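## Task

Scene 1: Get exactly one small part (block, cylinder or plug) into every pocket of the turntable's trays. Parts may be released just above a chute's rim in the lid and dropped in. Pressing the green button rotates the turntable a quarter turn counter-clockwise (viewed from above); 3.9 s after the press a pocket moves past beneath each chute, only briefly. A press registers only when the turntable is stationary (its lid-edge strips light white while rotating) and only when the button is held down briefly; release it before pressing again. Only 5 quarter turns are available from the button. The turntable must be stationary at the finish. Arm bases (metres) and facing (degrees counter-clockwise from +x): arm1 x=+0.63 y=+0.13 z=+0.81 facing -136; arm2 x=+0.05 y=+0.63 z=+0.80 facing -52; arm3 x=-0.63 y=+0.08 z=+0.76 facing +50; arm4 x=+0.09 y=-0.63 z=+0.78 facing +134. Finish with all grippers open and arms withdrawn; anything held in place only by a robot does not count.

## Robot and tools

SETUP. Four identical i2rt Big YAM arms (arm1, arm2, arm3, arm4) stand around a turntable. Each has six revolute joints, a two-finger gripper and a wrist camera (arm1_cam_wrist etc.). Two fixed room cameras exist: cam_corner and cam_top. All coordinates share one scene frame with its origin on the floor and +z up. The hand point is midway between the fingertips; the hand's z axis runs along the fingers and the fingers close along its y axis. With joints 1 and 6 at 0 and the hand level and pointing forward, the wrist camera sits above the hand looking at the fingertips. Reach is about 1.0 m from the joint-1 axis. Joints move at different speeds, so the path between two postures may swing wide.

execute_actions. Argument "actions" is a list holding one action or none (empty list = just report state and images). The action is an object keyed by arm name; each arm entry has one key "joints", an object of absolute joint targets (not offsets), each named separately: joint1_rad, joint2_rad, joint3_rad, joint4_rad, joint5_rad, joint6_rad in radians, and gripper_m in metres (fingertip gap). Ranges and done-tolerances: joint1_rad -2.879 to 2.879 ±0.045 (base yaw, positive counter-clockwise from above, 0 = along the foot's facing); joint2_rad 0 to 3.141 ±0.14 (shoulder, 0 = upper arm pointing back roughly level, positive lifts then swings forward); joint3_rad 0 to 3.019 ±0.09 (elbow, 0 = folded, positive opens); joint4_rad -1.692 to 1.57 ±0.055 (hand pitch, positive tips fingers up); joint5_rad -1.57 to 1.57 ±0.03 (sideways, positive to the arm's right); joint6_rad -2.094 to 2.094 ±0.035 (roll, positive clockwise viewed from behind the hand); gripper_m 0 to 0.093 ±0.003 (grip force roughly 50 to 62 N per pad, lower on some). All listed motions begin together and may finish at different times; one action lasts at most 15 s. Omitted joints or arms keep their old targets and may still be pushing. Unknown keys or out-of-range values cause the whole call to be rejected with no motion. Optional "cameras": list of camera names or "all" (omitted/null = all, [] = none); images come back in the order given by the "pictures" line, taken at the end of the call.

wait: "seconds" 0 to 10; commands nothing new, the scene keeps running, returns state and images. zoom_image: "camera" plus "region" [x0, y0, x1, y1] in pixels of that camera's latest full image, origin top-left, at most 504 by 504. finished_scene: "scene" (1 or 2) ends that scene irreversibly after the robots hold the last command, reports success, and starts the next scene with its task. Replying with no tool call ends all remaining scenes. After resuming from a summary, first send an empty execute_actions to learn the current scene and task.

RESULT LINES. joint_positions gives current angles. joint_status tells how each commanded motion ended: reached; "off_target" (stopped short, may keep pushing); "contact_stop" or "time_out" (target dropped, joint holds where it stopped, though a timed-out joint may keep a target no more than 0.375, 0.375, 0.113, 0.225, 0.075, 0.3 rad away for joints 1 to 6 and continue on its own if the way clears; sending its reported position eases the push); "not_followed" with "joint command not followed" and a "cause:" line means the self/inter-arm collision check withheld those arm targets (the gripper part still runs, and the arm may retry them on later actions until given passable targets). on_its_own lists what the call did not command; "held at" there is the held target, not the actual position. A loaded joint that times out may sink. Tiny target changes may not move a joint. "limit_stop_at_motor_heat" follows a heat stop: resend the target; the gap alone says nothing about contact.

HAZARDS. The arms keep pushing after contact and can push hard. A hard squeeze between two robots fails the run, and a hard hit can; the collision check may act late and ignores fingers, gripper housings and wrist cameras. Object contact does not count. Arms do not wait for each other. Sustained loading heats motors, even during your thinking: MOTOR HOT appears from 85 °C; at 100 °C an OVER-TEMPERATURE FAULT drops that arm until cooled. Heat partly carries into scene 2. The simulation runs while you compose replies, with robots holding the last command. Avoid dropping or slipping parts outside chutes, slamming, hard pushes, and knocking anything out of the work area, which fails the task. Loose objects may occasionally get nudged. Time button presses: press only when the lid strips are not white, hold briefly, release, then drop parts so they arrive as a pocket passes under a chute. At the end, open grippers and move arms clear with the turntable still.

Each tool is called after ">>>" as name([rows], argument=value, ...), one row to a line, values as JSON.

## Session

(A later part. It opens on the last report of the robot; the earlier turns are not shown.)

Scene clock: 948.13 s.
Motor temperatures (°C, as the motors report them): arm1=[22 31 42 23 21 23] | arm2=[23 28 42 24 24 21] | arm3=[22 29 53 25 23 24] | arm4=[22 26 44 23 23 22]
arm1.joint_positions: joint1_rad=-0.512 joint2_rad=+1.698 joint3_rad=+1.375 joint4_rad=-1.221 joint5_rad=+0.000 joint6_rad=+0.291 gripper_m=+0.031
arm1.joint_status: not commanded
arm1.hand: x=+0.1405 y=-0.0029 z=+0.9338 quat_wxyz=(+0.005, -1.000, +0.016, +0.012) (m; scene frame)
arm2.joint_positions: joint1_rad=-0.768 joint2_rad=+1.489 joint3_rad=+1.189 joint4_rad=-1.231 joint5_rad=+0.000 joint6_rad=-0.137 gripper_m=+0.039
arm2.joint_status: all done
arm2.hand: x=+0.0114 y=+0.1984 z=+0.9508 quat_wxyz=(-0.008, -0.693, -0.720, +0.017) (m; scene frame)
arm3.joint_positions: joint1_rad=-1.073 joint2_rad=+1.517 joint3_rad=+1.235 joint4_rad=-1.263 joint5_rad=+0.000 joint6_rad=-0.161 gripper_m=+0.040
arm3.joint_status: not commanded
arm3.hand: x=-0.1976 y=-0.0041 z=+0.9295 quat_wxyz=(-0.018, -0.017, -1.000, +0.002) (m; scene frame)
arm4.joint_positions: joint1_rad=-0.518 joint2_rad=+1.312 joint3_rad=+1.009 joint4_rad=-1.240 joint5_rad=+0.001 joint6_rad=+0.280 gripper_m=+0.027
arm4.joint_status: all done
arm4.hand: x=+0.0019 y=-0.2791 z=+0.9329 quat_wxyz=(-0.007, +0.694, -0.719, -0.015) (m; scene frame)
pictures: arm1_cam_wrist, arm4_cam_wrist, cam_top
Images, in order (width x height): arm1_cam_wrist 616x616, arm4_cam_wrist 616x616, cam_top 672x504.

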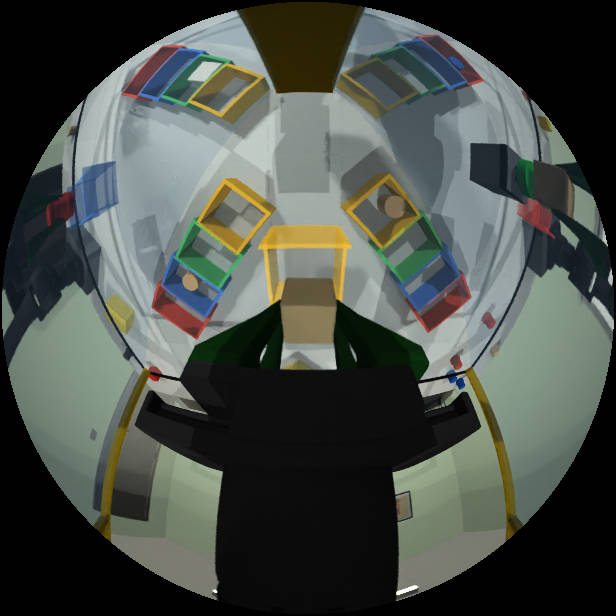

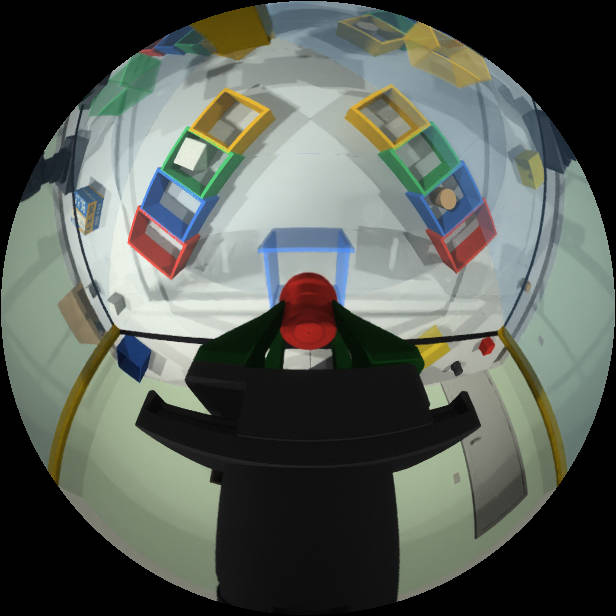

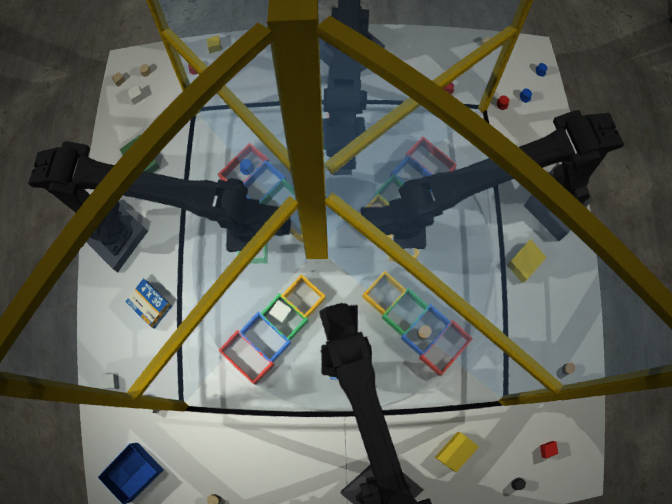

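>>> execute_actions([
  {"arm2":{"joints":{"joint2_rad":1.632,"joint3_rad":1.148}}},
], cameras=["cam_top"])

>>> execute_actions([
  {"arm2":{"joints":{"joint1_rad":-0.817,"joint2_rad":1.158,"joint3_rad":1.2,"joint4_rad":-1.193}},"arm4":{"joints":{"joint4_rad":-1.26}}},
], cameras=[])

>>> execute_actions([
  {"arm2":{"joints":{"joint3_rad":0.821}}},
], cameras=["arm2_cam_wrist"])

>>> wait(seconds=0.6)

>>> execute_actions([
  {"arm1":{"joints":{"gripper_m":0.055}},"arm2":{"joints":{"gripper_m":0.062}},"arm3":{"joints":{"gripper_m":0.062}},"arm4":{"joints":{"gripper_m":0.055}}},
])

Scene clock: 955.30 s.
Motor temperatures (°C, as the motors report them): arm1=[22 31 42 23 21 23] | arm2=[23 28 41 24 24 21] | arm3=[22 29 53 25 23 24] | arm4=[22 26 44 23 23 22]
arm1.joint_positions: joint1_rad=-0.512 joint2_rad=+1.698 joint3_rad=+1.375 joint4_rad=-1.221 joint5_rad=+0.000 joint6_rad=+0.291 gripper_m=+0.031
arm1.joint_status: not commanded
arm1.hand: x=+0.1405 y=-0.0029 z=+0.9338 quat_wxyz=(+0.005, -1.000, +0.016, +0.012) (m; scene frame)
arm2.joint_positions: joint1_rad=-0.768 joint2_rad=+1.521 joint3_rad=+1.182 joint4_rad=-1.232 joint5_rad=+0.000 joint6_rad=-0.137 gripper_m=+0.039
arm2.joint_status: all done
arm2.hand: x=+0.0113 y=+0.2006 z=+0.9353 quat_wxyz=(+0.005, -0.694, -0.720, +0.001) (m; scene frame)
arm3.joint_positions: joint1_rad=-1.073 joint2_rad=+1.517 joint3_rad=+1.235 joint4_rad=-1.263 joint5_rad=+0.000 joint6_rad=-0.161 gripper_m=+0.040
arm3.joint_status: not commanded
arm3.hand: x=-0.1976 y=-0.0041 z=+0.9295 quat_wxyz=(-0.018, -0.017, -1.000, +0.002) (m; scene frame)
arm4.joint_positions: joint1_rad=-0.518 joint2_rad=+1.312 joint3_rad=+1.009 joint4_rad=-1.240 joint5_rad=+0.001 joint6_rad=+0.280 gripper_m=+0.027
arm4.joint_status: not commanded
arm4.hand: x=+0.0019 y=-0.2791 z=+0.9329 quat_wxyz=(-0.007, +0.694, -0.719, -0.015) (m; scene frame)
pictures: cam_top
Images, in order (width x height): cam_top 672x504.

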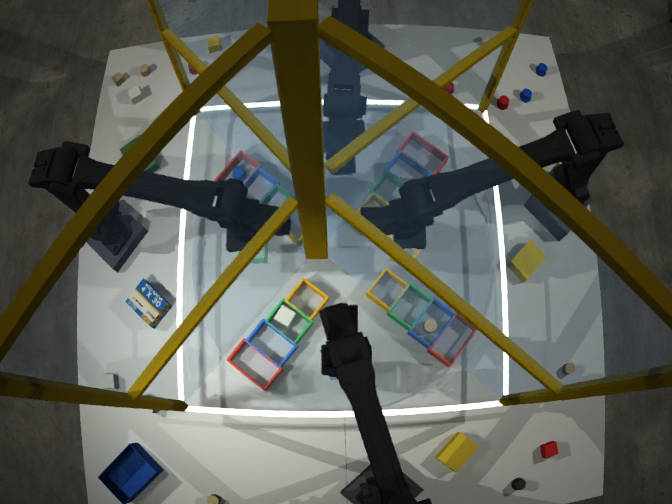

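Scene clock: 956.67 s.
Motor temperatures (°C, as the motors report them): arm1=[22 31 42 23 21 23] | arm2=[23 28 41 24 24 21] | arm3=[22 29 53 25 23 24] | arm4=[22 26 44 23 23 22]
arm1.joint_positions: joint1_rad=-0.512 joint2_rad=+1.698 joint3_rad=+1.375 joint4_rad=-1.221 joint5_rad=+0.000 joint6_rad=+0.291 gripper_m=+0.031
arm1.joint_status: not commanded
arm1.hand: x=+0.1405 y=-0.0029 z=+0.9338 quat_wxyz=(+0.005, -1.000, +0.016, +0.012) (m; scene frame)
arm2.joint_positions: joint1_rad=-0.814 joint2_rad=+1.150 joint3_rad=+1.186 joint4_rad=-1.208 joint5_rad=-0.003 joint6_rad=-0.137 gripper_m=+0.039
arm2.joint_status: all done
arm2.hand: x=-0.0030 y=+0.2267 z=+1.0877 quat_wxyz=(-0.116, -0.695, -0.691, +0.159) (m; scene frame)
arm3.joint_positions: joint1_rad=-1.073 joint2_rad=+1.517 joint3_rad=+1.235 joint4_rad=-1.263 joint5_rad=+0.000 joint6_rad=-0.161 gripper_m=+0.040
arm3.joint_status: not commanded
arm3.hand: x=-0.1976 y=-0.0041 z=+0.9295 quat_wxyz=(-0.018, -0.017, -1.000, +0.002) (m; scene frame)
arm4.joint_positions: joint1_rad=-0.518 joint2_rad=+1.312 joint3_rad=+1.009 joint4_rad=-1.252 joint5_rad=+0.001 joint6_rad=+0.280 gripper_m=+0.027
arm4.joint_status: all done
arm4.hand: x=+0.0027 y=-0.2822 z=+0.9328 quat_wxyz=(-0.004, +0.694, -0.719, -0.009) (m; scene frame)
pictures: none
No camera images: the call's "cameras" was empty. Leave "cameras" out to get every camera's image.

Scene clock: 957.80 s.
Motor temperatures (°C, as the motors report them): arm1=[22 31 42 23 21 23] | arm2=[23 28 41 24 24 21] | arm3=[22 29 53 25 23 24] | arm4=[22 26 44 23 23 22]
arm1.joint_positions: joint1_rad=-0.512 joint2_rad=+1.698 joint3_rad=+1.375 joint4_rad=-1.221 joint5_rad=+0.000 joint6_rad=+0.291 gripper_m=+0.031
arm1.joint_status: not commanded
arm1.hand: x=+0.1405 y=-0.0029 z=+0.9338 quat_wxyz=(+0.005, -1.000, +0.016, +0.012) (m; scene frame)
arm2.joint_positions: joint1_rad=-0.814 joint2_rad=+1.154 joint3_rad=+0.813 joint4_rad=-1.204 joint5_rad=-0.003 joint6_rad=-0.137 gripper_m=+0.039
arm2.joint_status: all done
arm2.hand: x=+0.0115 y=+0.3357 z=+0.9276 quat_wxyz=(-0.004, -0.710, -0.704, +0.011) (m; scene frame)
arm3.joint_positions: joint1_rad=-1.073 joint2_rad=+1.517 joint3_rad=+1.235 joint4_rad=-1.263 joint5_rad=+0.000 joint6_rad=-0.161 gripper_m=+0.040
arm3.joint_status: not commanded
arm3.hand: x=-0.1976 y=-0.0041 z=+0.9295 quat_wxyz=(-0.018, -0.017, -1.000, +0.002) (m; scene frame)
arm4.joint_positions: joint1_rad=-0.518 joint2_rad=+1.312 joint3_rad=+1.009 joint4_rad=-1.252 joint5_rad=+0.001 joint6_rad=+0.280 gripper_m=+0.027
arm4.joint_status: not commanded
arm4.hand: x=+0.0027 y=-0.2822 z=+0.9328 quat_wxyz=(-0.004, +0.694, -0.719, -0.009) (m; scene frame)
pictures: arm2_cam_wrist
Images, in order (width x height): arm2_cam_wrist 616x616.

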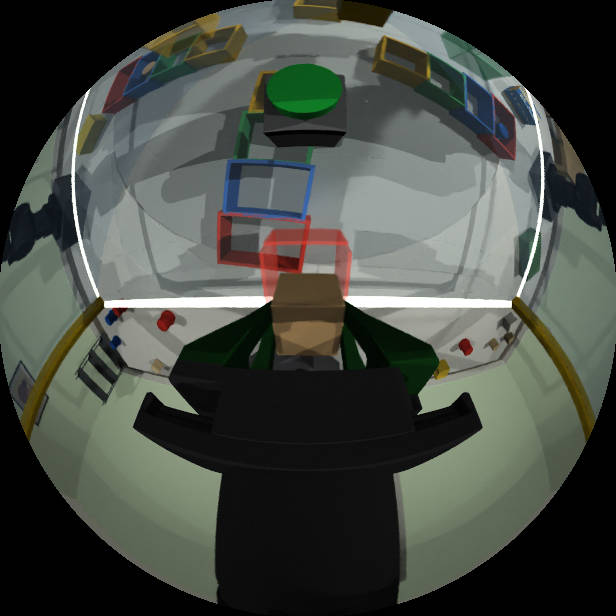

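Scene clock: 958.40 s.
Motor temperatures (°C, as the motors report them): arm1=[22 31 42 23 21 23] | arm2=[23 28 41 24 24 21] | arm3=[22 29 53 25 23 24] | arm4=[22 26 44 23 23 22]
arm1.joint_positions: joint1_rad=-0.512 joint2_rad=+1.698 joint3_rad=+1.375 joint4_rad=-1.221 joint5_rad=+0.000 joint6_rad=+0.291 gripper_m=+0.031
arm1.joint_status: not commanded
arm1.hand: x=+0.1405 y=-0.0029 z=+0.9338 quat_wxyz=(+0.005, -1.000, +0.016, +0.012) (m; scene frame)
arm2.joint_positions: joint1_rad=-0.814 joint2_rad=+1.154 joint3_rad=+0.813 joint4_rad=-1.204 joint5_rad=-0.003 joint6_rad=-0.137 gripper_m=+0.039
arm2.joint_status: all done
arm2.hand: x=+0.0115 y=+0.3357 z=+0.9276 quat_wxyz=(-0.004, -0.710, -0.704, +0.011) (m; scene frame)
arm3.joint_positions: joint1_rad=-1.073 joint2_rad=+1.517 joint3_rad=+1.235 joint4_rad=-1.263 joint5_rad=+0.000 joint6_rad=-0.161 gripper_m=+0.040
arm3.joint_status: not commanded
arm3.hand: x=-0.1976 y=-0.0041 z=+0.9295 quat_wxyz=(-0.018, -0.017, -1.000, +0.002) (m; scene frame)
arm4.joint_positions: joint1_rad=-0.518 joint2_rad=+1.312 joint3_rad=+1.009 joint4_rad=-1.252 joint5_rad=+0.001 joint6_rad=+0.280 gripper_m=+0.027
arm4.joint_status: not commanded
arm4.hand: x=+0.0027 y=-0.2822 z=+0.9328 quat_wxyz=(-0.004, +0.694, -0.719, -0.009) (m; scene frame)
wait: 0.60 s; at rest by 0.27 s
pictures: arm1_cam_wrist, arm2_cam_wrist, arm3_cam_wrist, arm4_cam_wrist, cam_corner, cam_top
Images, in order (width x height): arm1_cam_wrist 616x616, arm2_cam_wrist 616x616, arm3_cam_wrist 616x616, arm4_cam_wrist 616x616, cam_corner 672x504, cam_top 672x504.

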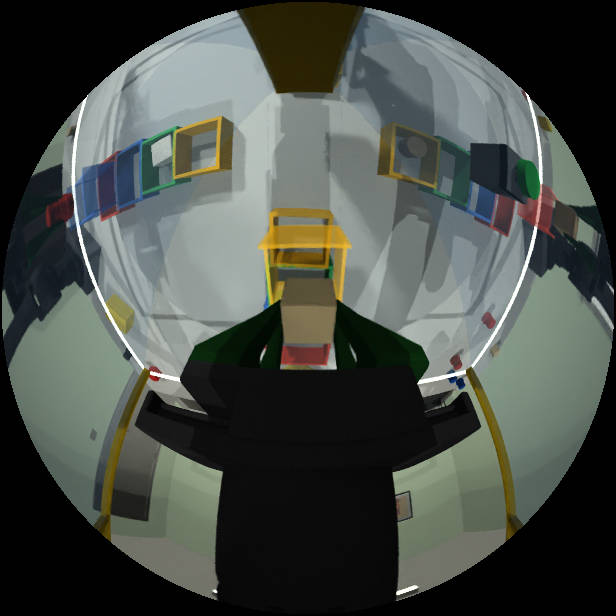

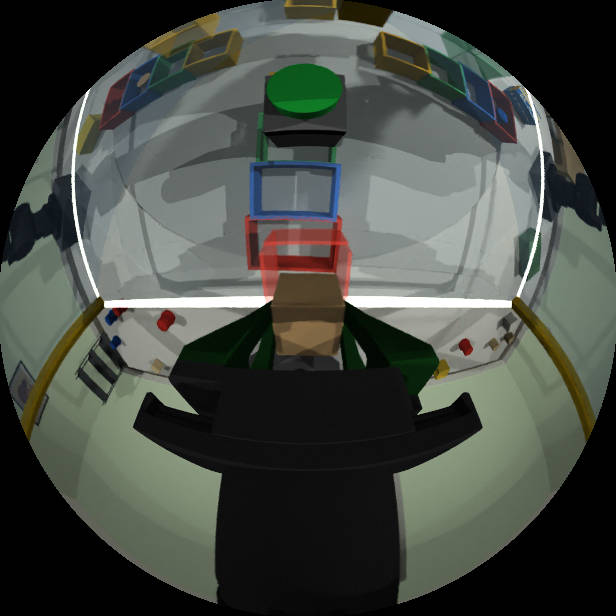

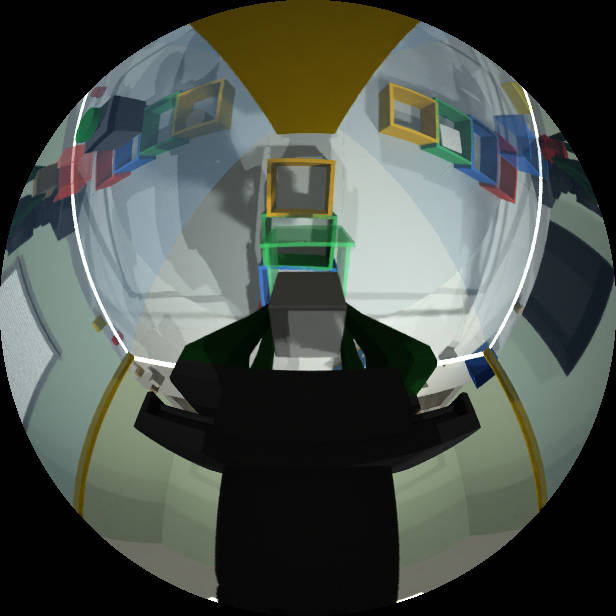

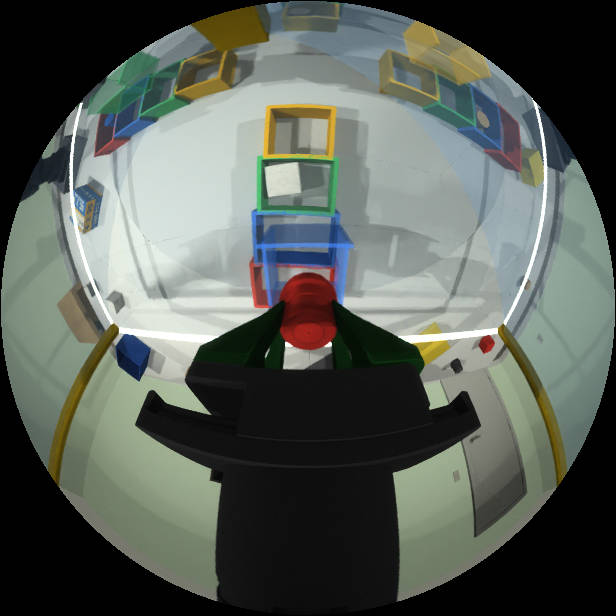

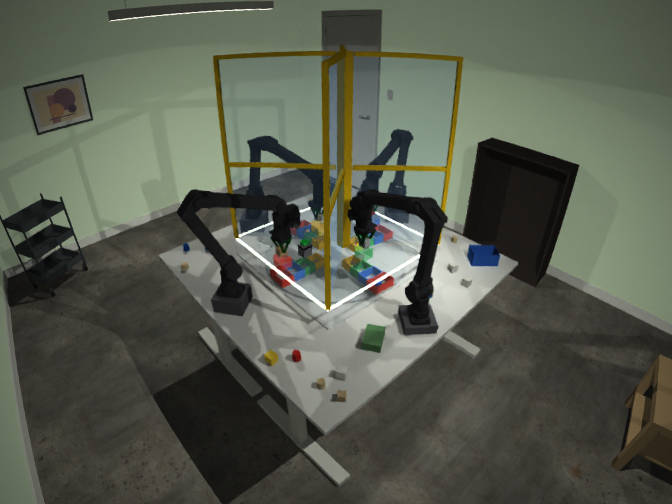

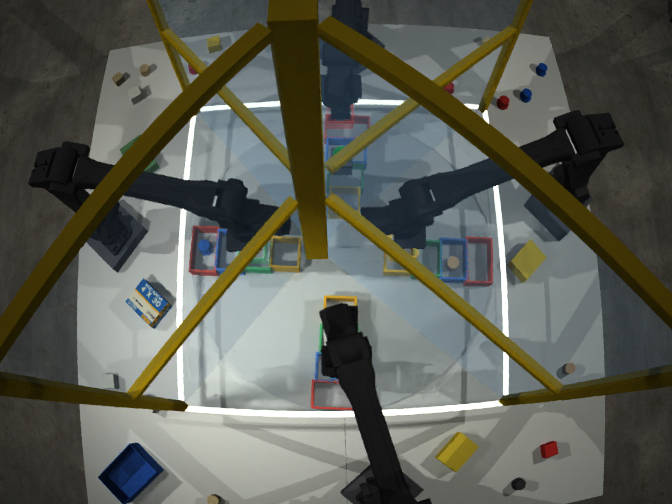

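Scene clock: 959.03 s.
Motor temperatures (°C, as the motors report them): arm1=[22 31 42 23 21 23] | arm2=[23 28 41 24 24 21] | arm3=[22 29 53 25 23 24] | arm4=[22 26 44 23 23 22]
arm1.joint_positions: joint1_rad=-0.512 joint2_rad=+1.698 joint3_rad=+1.375 joint4_rad=-1.221 joint5_rad=+0.000 joint6_rad=+0.291 gripper_m=+0.055
arm1.joint_status: all done
arm1.hand: x=+0.1405 y=-0.0029 z=+0.9338 quat_wxyz=(+0.005, -1.000, +0.016, +0.012) (m; scene frame)
arm2.joint_positions: joint1_rad=-0.814 joint2_rad=+1.154 joint3_rad=+0.813 joint4_rad=-1.204 joint5_rad=-0.003 joint6_rad=-0.137 gripper_m=+0.062
arm2.joint_status: all done
arm2.hand: x=+0.0115 y=+0.3357 z=+0.9276 quat_wxyz=(-0.004, -0.710, -0.704, +0.011) (m; scene frame)
arm3.joint_positions: joint1_rad=-1.073 joint2_rad=+1.510 joint3_rad=+1.235 joint4_rad=-1.263 joint5_rad=+0.000 joint6_rad=-0.161 gripper_m=+0.062
arm3.joint_status: all done
arm3.hand: x=-0.1979 y=-0.0040 z=+0.9327 quat_wxyz=(-0.022, -0.017, -1.000, +0.003) (m; scene frame)
arm4.joint_positions: joint1_rad=-0.518 joint2_rad=+1.312 joint3_rad=+1.009 joint4_rad=-1.252 joint5_rad=+0.001 joint6_rad=+0.280 gripper_m=+0.055
arm4.joint_status: all done
arm4.hand: x=+0.0027 y=-0.2822 z=+0.9328 quat_wxyz=(-0.004, +0.694, -0.719, -0.009) (m; scene frame)
pictures: arm1_cam_wrist, arm2_cam_wrist, arm3_cam_wrist, arm4_cam_wrist, cam_corner, cam_top
Images, in order (width x height): arm1_cam_wrist 616x616, arm2_cam_wrist 616x616, arm3_cam_wrist 616x616, arm4_cam_wrist 616x616, cam_corner 672x504, cam_top 672x504.

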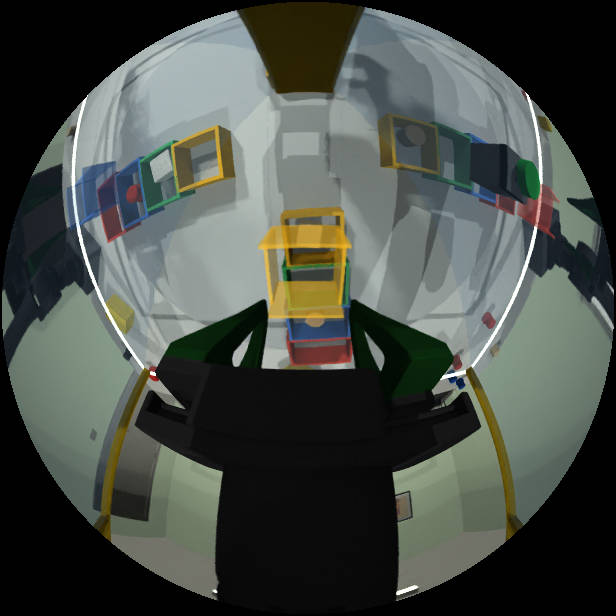

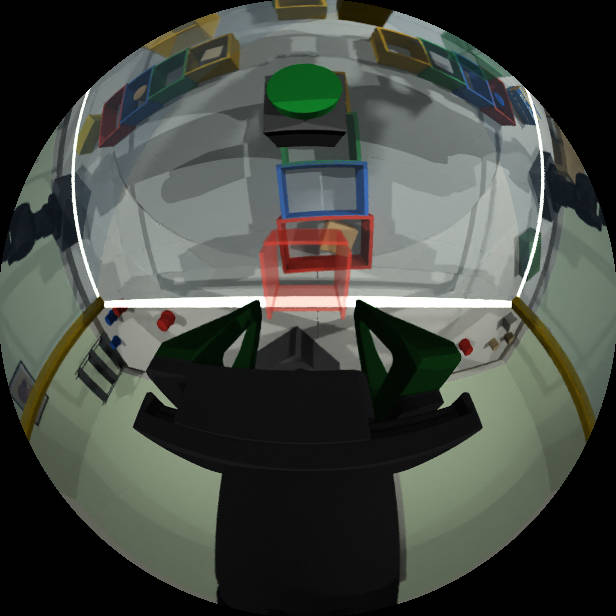

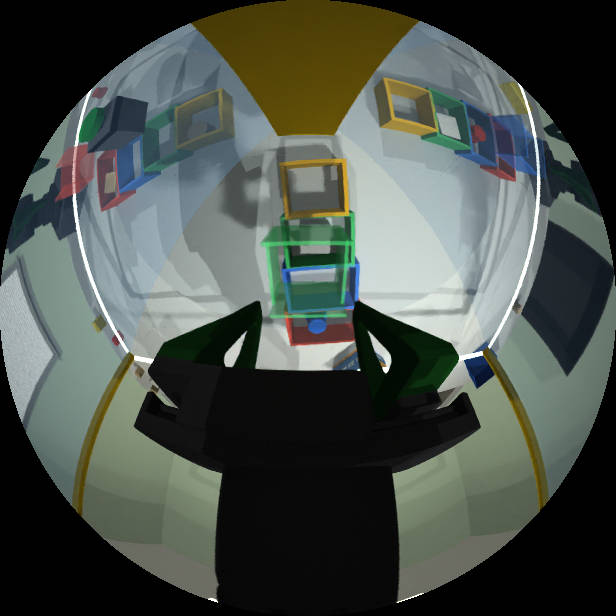

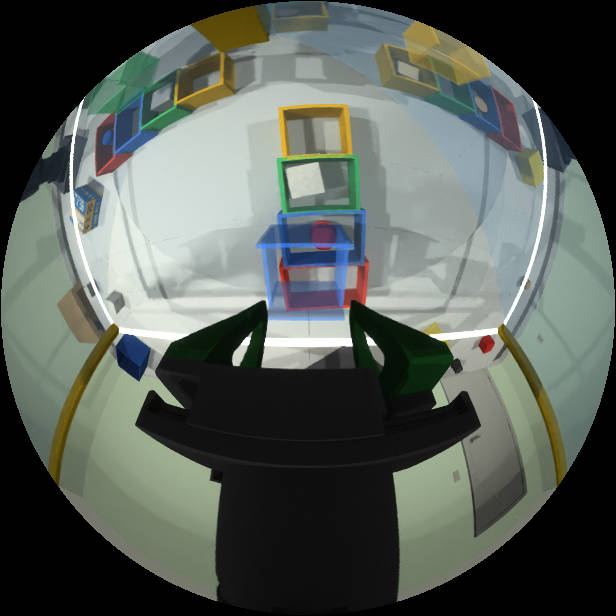

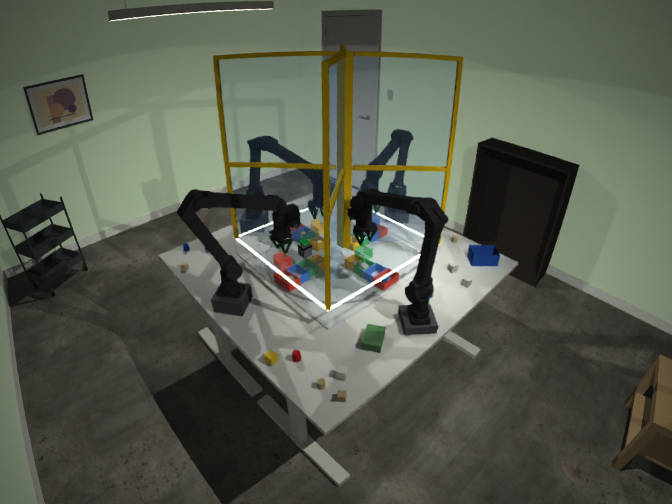

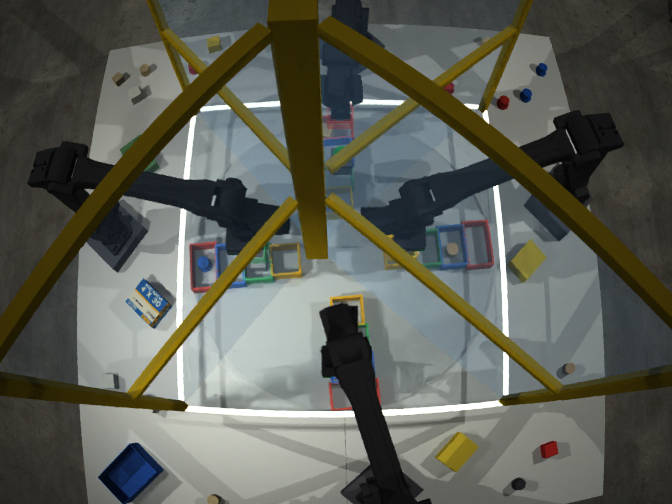

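>>> zoom_image(camera="arm2_cam_wrist", region=[248, 200, 388, 340])

>>> zoom_image(camera="arm3_cam_wrist", region=[248, 200, 388, 340])

>>> zoom_image(camera="arm1_cam_wrist", region=[248, 200, 388, 340])

Region (248, 200, 388, 340) of arm2_cam_wrist's 616x616 image, scaled by 3.600, with more detail than that image has.

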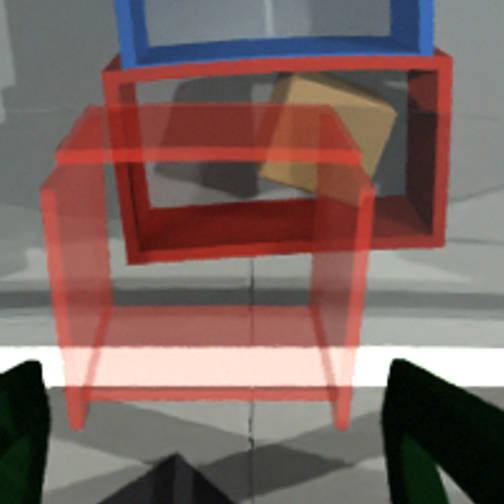

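Region (248, 200, 388, 340) of arm3_cam_wrist's 616x616 image, scaled by 3.600, with more detail than that image has.

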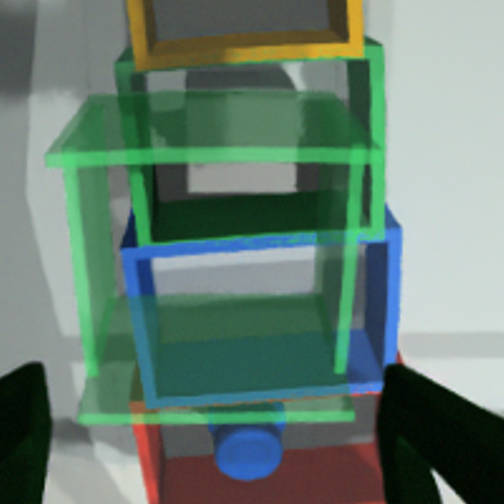

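Region (248, 200, 388, 340) of arm1_cam_wrist's 616x616 image, scaled by 3.600, with more detail than that image has.

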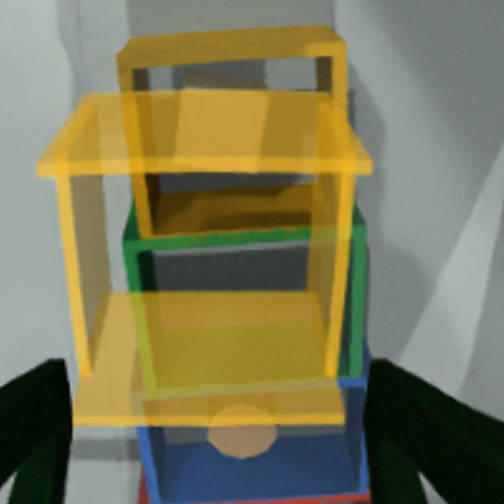

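>>> execute_actions([
  {"arm1":{"joints":{"joint1_rad":0.785,"joint2_rad":1.48,"joint3_rad":1.025,"joint4_rad":-1.095,"gripper_m":0.066}},"arm2":{"joints":{"joint1_rad":-2.208,"joint2_rad":1.235,"joint3_rad":0.965,"joint4_rad":-1.275,"gripper_m":0.066}},"arm3":{"joints":{"joint1_rad":-2.476,"joint2_rad":1.265,"joint3_rad":0.922,"joint4_rad":-1.22,"joint6_rad":-0.04,"gripper_m":0.072}},"arm4":{"joints":{"joint1_rad":0.869,"joint2_rad":1.33,"joint3_rad":1.105,"joint4_rad":-1.32,"gripper_m":0.066}}},
])

Scene clock: 1009.57 s.
Motor temperatures (°C, as the motors report them): arm1=[22 31 43 23 21 23] | arm2=[23 27 39 24 24 21] | arm3=[22 29 54 25 23 24] | arm4=[22 26 46 23 23 22]
arm1.joint_positions: joint1_rad=+0.782 joint2_rad=+1.479 joint3_rad=+1.030 joint4_rad=-1.099 joint5_rad=+0.000 joint6_rad=+0.292 gripper_m=+0.066
arm1.joint_status: all done
arm1.hand: x=+0.6222 y=-0.2774 z=+0.9021 quat_wxyz=(-0.003, -0.808, -0.590, +0.001) (m; scene frame)
arm2.joint_positions: joint1_rad=-2.208 joint2_rad=+1.235 joint3_rad=+0.925 joint4_rad=-1.261 joint5_rad=-0.001 joint6_rad=-0.138 gripper_m=+0.066
arm2.joint_status: all done
arm2.hand: x=-0.2697 y=+0.6193 z=+0.9482 quat_wxyz=(+0.002, -0.996, -0.085, +0.004) (m; scene frame)
arm3.joint_positions: joint1_rad=-2.472 joint2_rad=+1.269 joint3_rad=+0.926 joint4_rad=-1.222 joint5_rad=+0.000 joint6_rad=-0.050 gripper_m=+0.072
arm3.joint_status: all done
arm3.hand: x=-0.6402 y=-0.2528 z=+0.9023 quat_wxyz=(-0.006, -0.698, -0.716, -0.002) (m; scene frame)
arm4.joint_positions: joint1_rad=+0.871 joint2_rad=+1.326 joint3_rad=+1.057 joint4_rad=-1.312 joint5_rad=+0.000 joint6_rad=+0.280 gripper_m=+0.066
arm4.joint_status: all done
arm4.hand: x=-0.2721 y=-0.6529 z=+0.9455 quat_wxyz=(-0.002, +0.994, -0.108, +0.003) (m; scene frame)
pictures: arm1_cam_wrist, arm2_cam_wrist, arm3_cam_wrist, arm4_cam_wrist, cam_corner, cam_top
Images, in order (width x height): arm1_cam_wrist 616x616, arm2_cam_wrist 616x616, arm3_cam_wrist 616x616, arm4_cam_wrist 616x616, cam_corner 672x504, cam_top 672x504.

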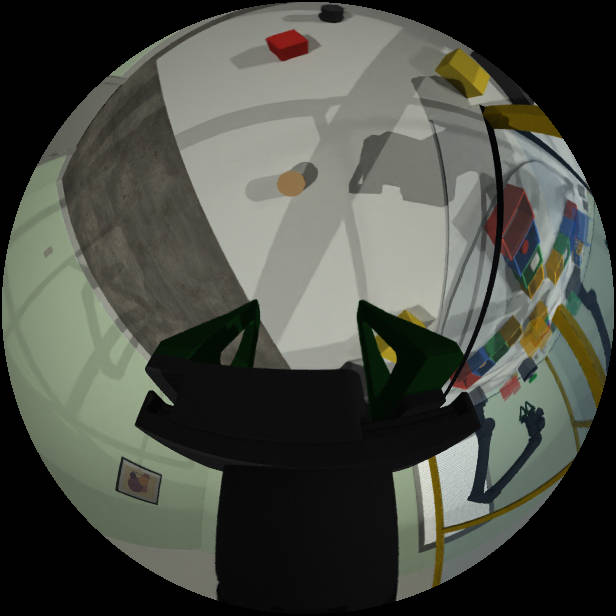

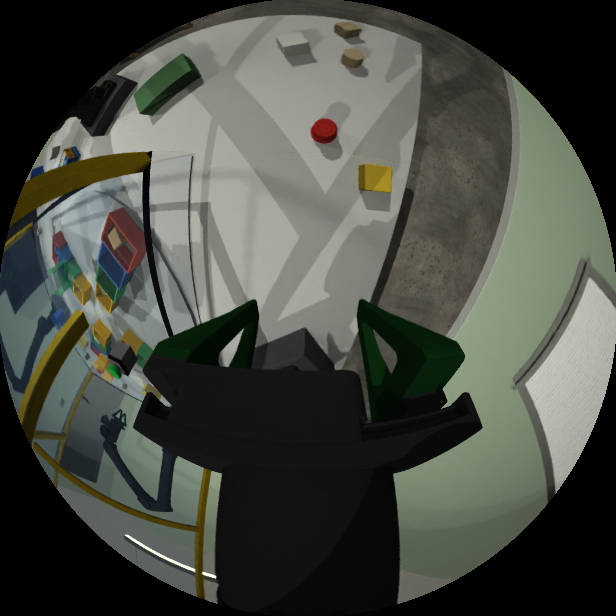

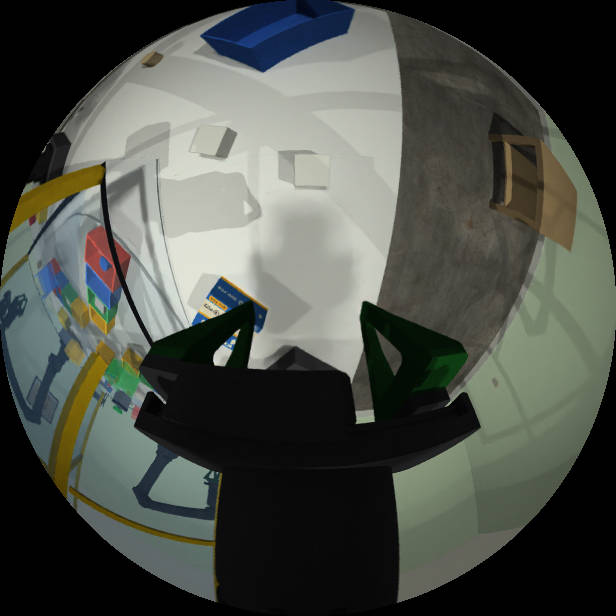

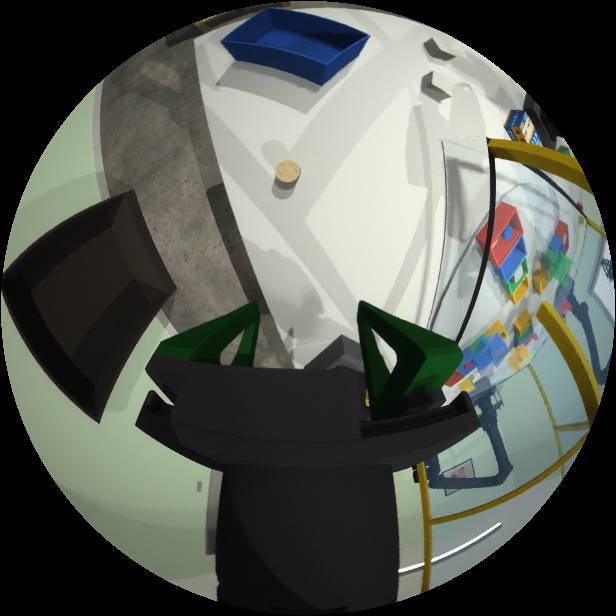

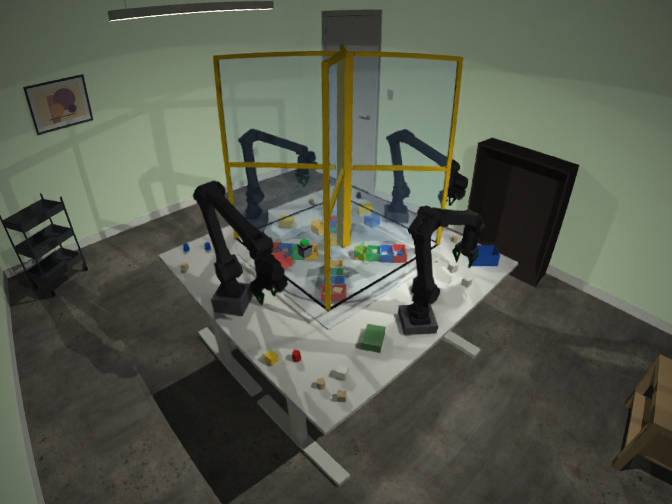

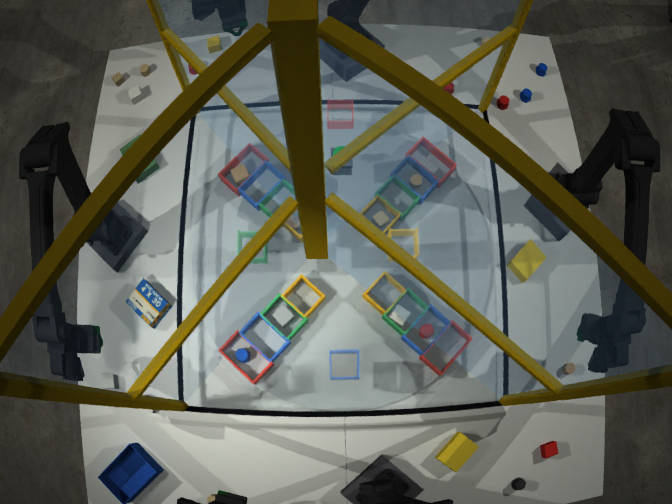

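>>> zoom_image(camera="arm1_cam_wrist", region=[250, 140, 334, 224])

>>> zoom_image(camera="arm2_cam_wrist", region=[290, 100, 410, 220])

>>> zoom_image(camera="arm3_cam_wrist", region=[266, 130, 350, 214])

>>> zoom_image(camera="arm4_cam_wrist", region=[250, 130, 334, 214])

Region (250, 140, 334, 224) of arm1_cam_wrist's 616x616 image, scaled by 6.000, with more detail than that image has.

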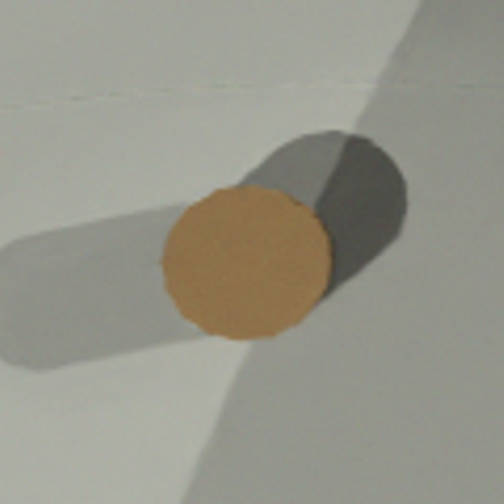

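Region (290, 100, 410, 220) of arm2_cam_wrist's 616x616 image, scaled by 4.200, with more detail than that image has.

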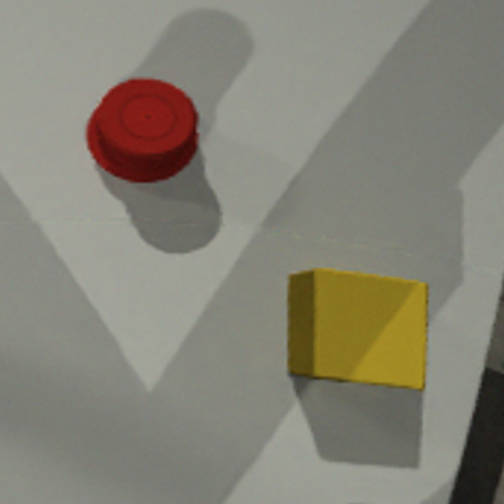

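Region (266, 130, 350, 214) of arm3_cam_wrist's 616x616 image, scaled by 6.000, with more detail than that image has.

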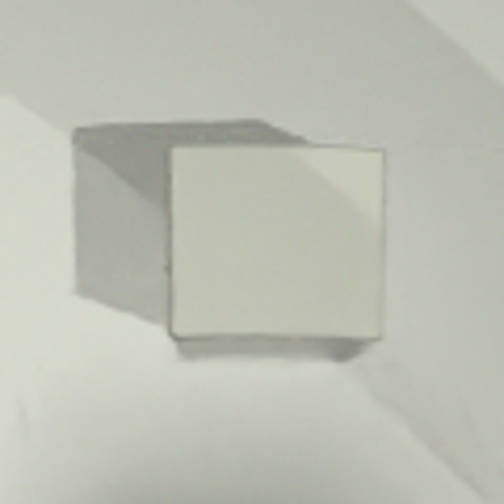

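Region (250, 130, 334, 214) of arm4_cam_wrist's 616x616 image, scaled by 6.000, with more detail than that image has.

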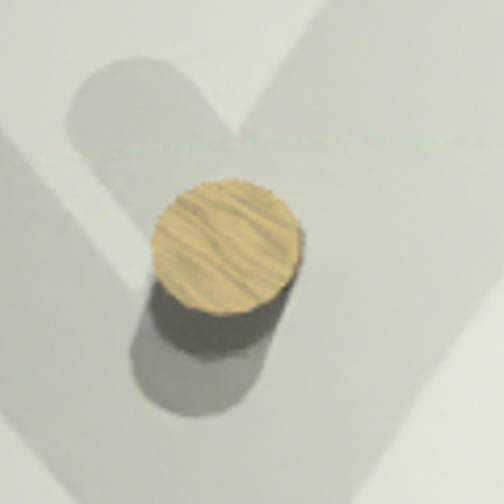

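>>> execute_actions([
  {"arm1":{"joints":{"joint2_rad":1.905,"joint3_rad":1.15,"joint4_rad":-0.75}},"arm2":{"joints":{"joint2_rad":1.918,"joint3_rad":1.176,"joint4_rad":-0.769,"gripper_m":0.06}},"arm3":{"joints":{"joint2_rad":1.728,"joint3_rad":1.012,"joint4_rad":-0.781}},"arm4":{"joints":{"joint2_rad":1.8,"joint3_rad":1.09,"joint4_rad":-0.799}}},
], cameras=["arm1_cam_wrist","arm2_cam_wrist","arm3_cam_wrist","arm4_cam_wrist"])

Scene clock: 1051.37 s.
Motor temperatures (°C, as the motors report them): arm1=[22 30 39 23 21 23] | arm2=[23 28 42 24 24 21] | arm3=[22 28 48 25 23 24] | arm4=[22 26 47 23 23 22]
arm1.joint_positions: joint1_rad=+0.782 joint2_rad=+1.908 joint3_rad=+1.141 joint4_rad=-0.760 joint5_rad=+0.000 joint6_rad=+0.292 gripper_m=+0.066
arm1.joint_status: all done
arm1.hand: x=+0.6209 y=-0.3677 z=+0.7530 quat_wxyz=(-0.011, -0.807, -0.590, +0.008) (m; scene frame)
arm2.joint_positions: joint1_rad=-2.208 joint2_rad=+1.931 joint3_rad=+1.159 joint4_rad=-0.784 joint5_rad=-0.001 joint6_rad=-0.138 gripper_m=+0.060
arm2.joint_status: all done
arm2.hand: x=-0.4432 y=+0.6146 z=+0.7505 quat_wxyz=(+0.003, -0.996, -0.085, +0.012) (m; scene frame)
arm3.joint_positions: joint1_rad=-2.472 joint2_rad=+1.740 joint3_rad=+0.986 joint4_rad=-0.792 joint5_rad=+0.000 joint6_rad=-0.050 gripper_m=+0.072
arm3.joint_status: all done
arm3.hand: x=-0.6410 y=-0.3539 z=+0.7490 quat_wxyz=(-0.012, -0.698, -0.716, +0.005) (m; scene frame)
arm4.joint_positions: joint1_rad=+0.871 joint2_rad=+1.817 joint3_rad=+1.058 joint4_rad=-0.809 joint5_rad=+0.000 joint6_rad=+0.280 gripper_m=+0.066
arm4.joint_status: all done
arm4.hand: x=-0.3685 y=-0.6582 z=+0.7508 quat_wxyz=(-0.001, +0.994, -0.108, -0.003) (m; scene frame)
pictures: arm1_cam_wrist, arm2_cam_wrist, arm3_cam_wrist, arm4_cam_wrist
Images, in order (width x height): arm1_cam_wrist 616x616, arm2_cam_wrist 616x616, arm3_cam_wrist 616x616, arm4_cam_wrist 616x616.

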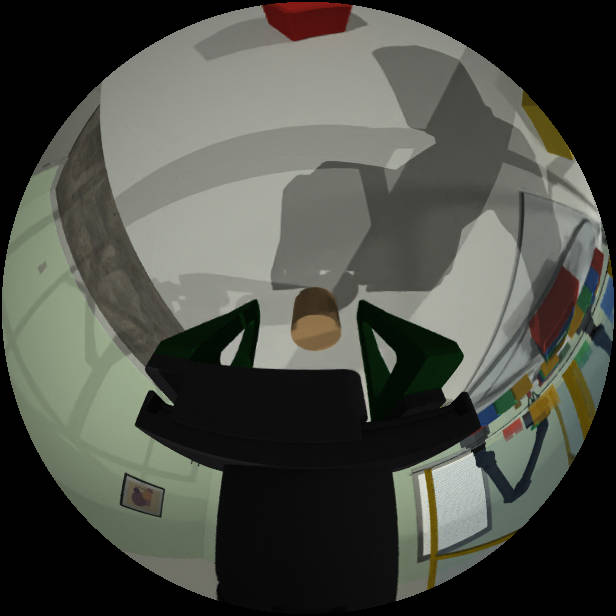

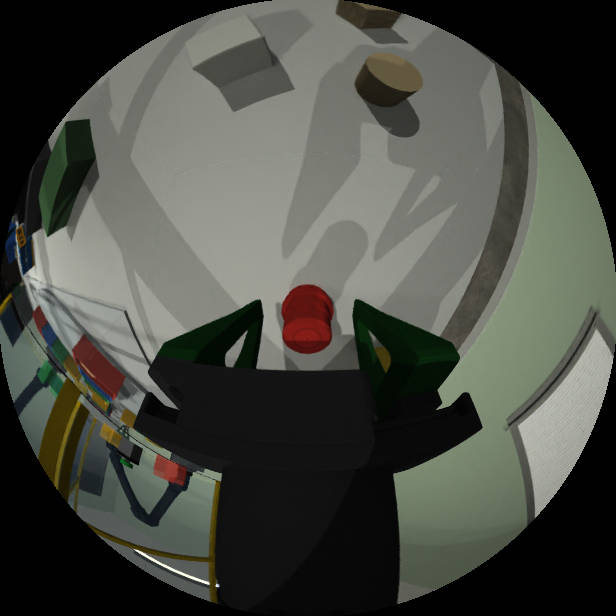

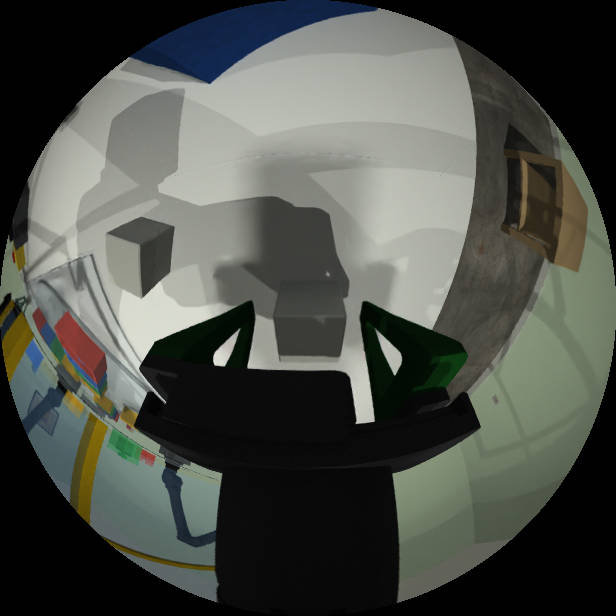

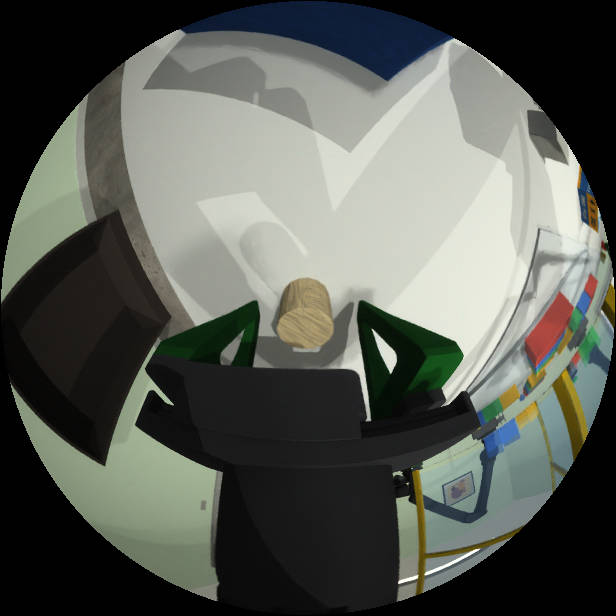

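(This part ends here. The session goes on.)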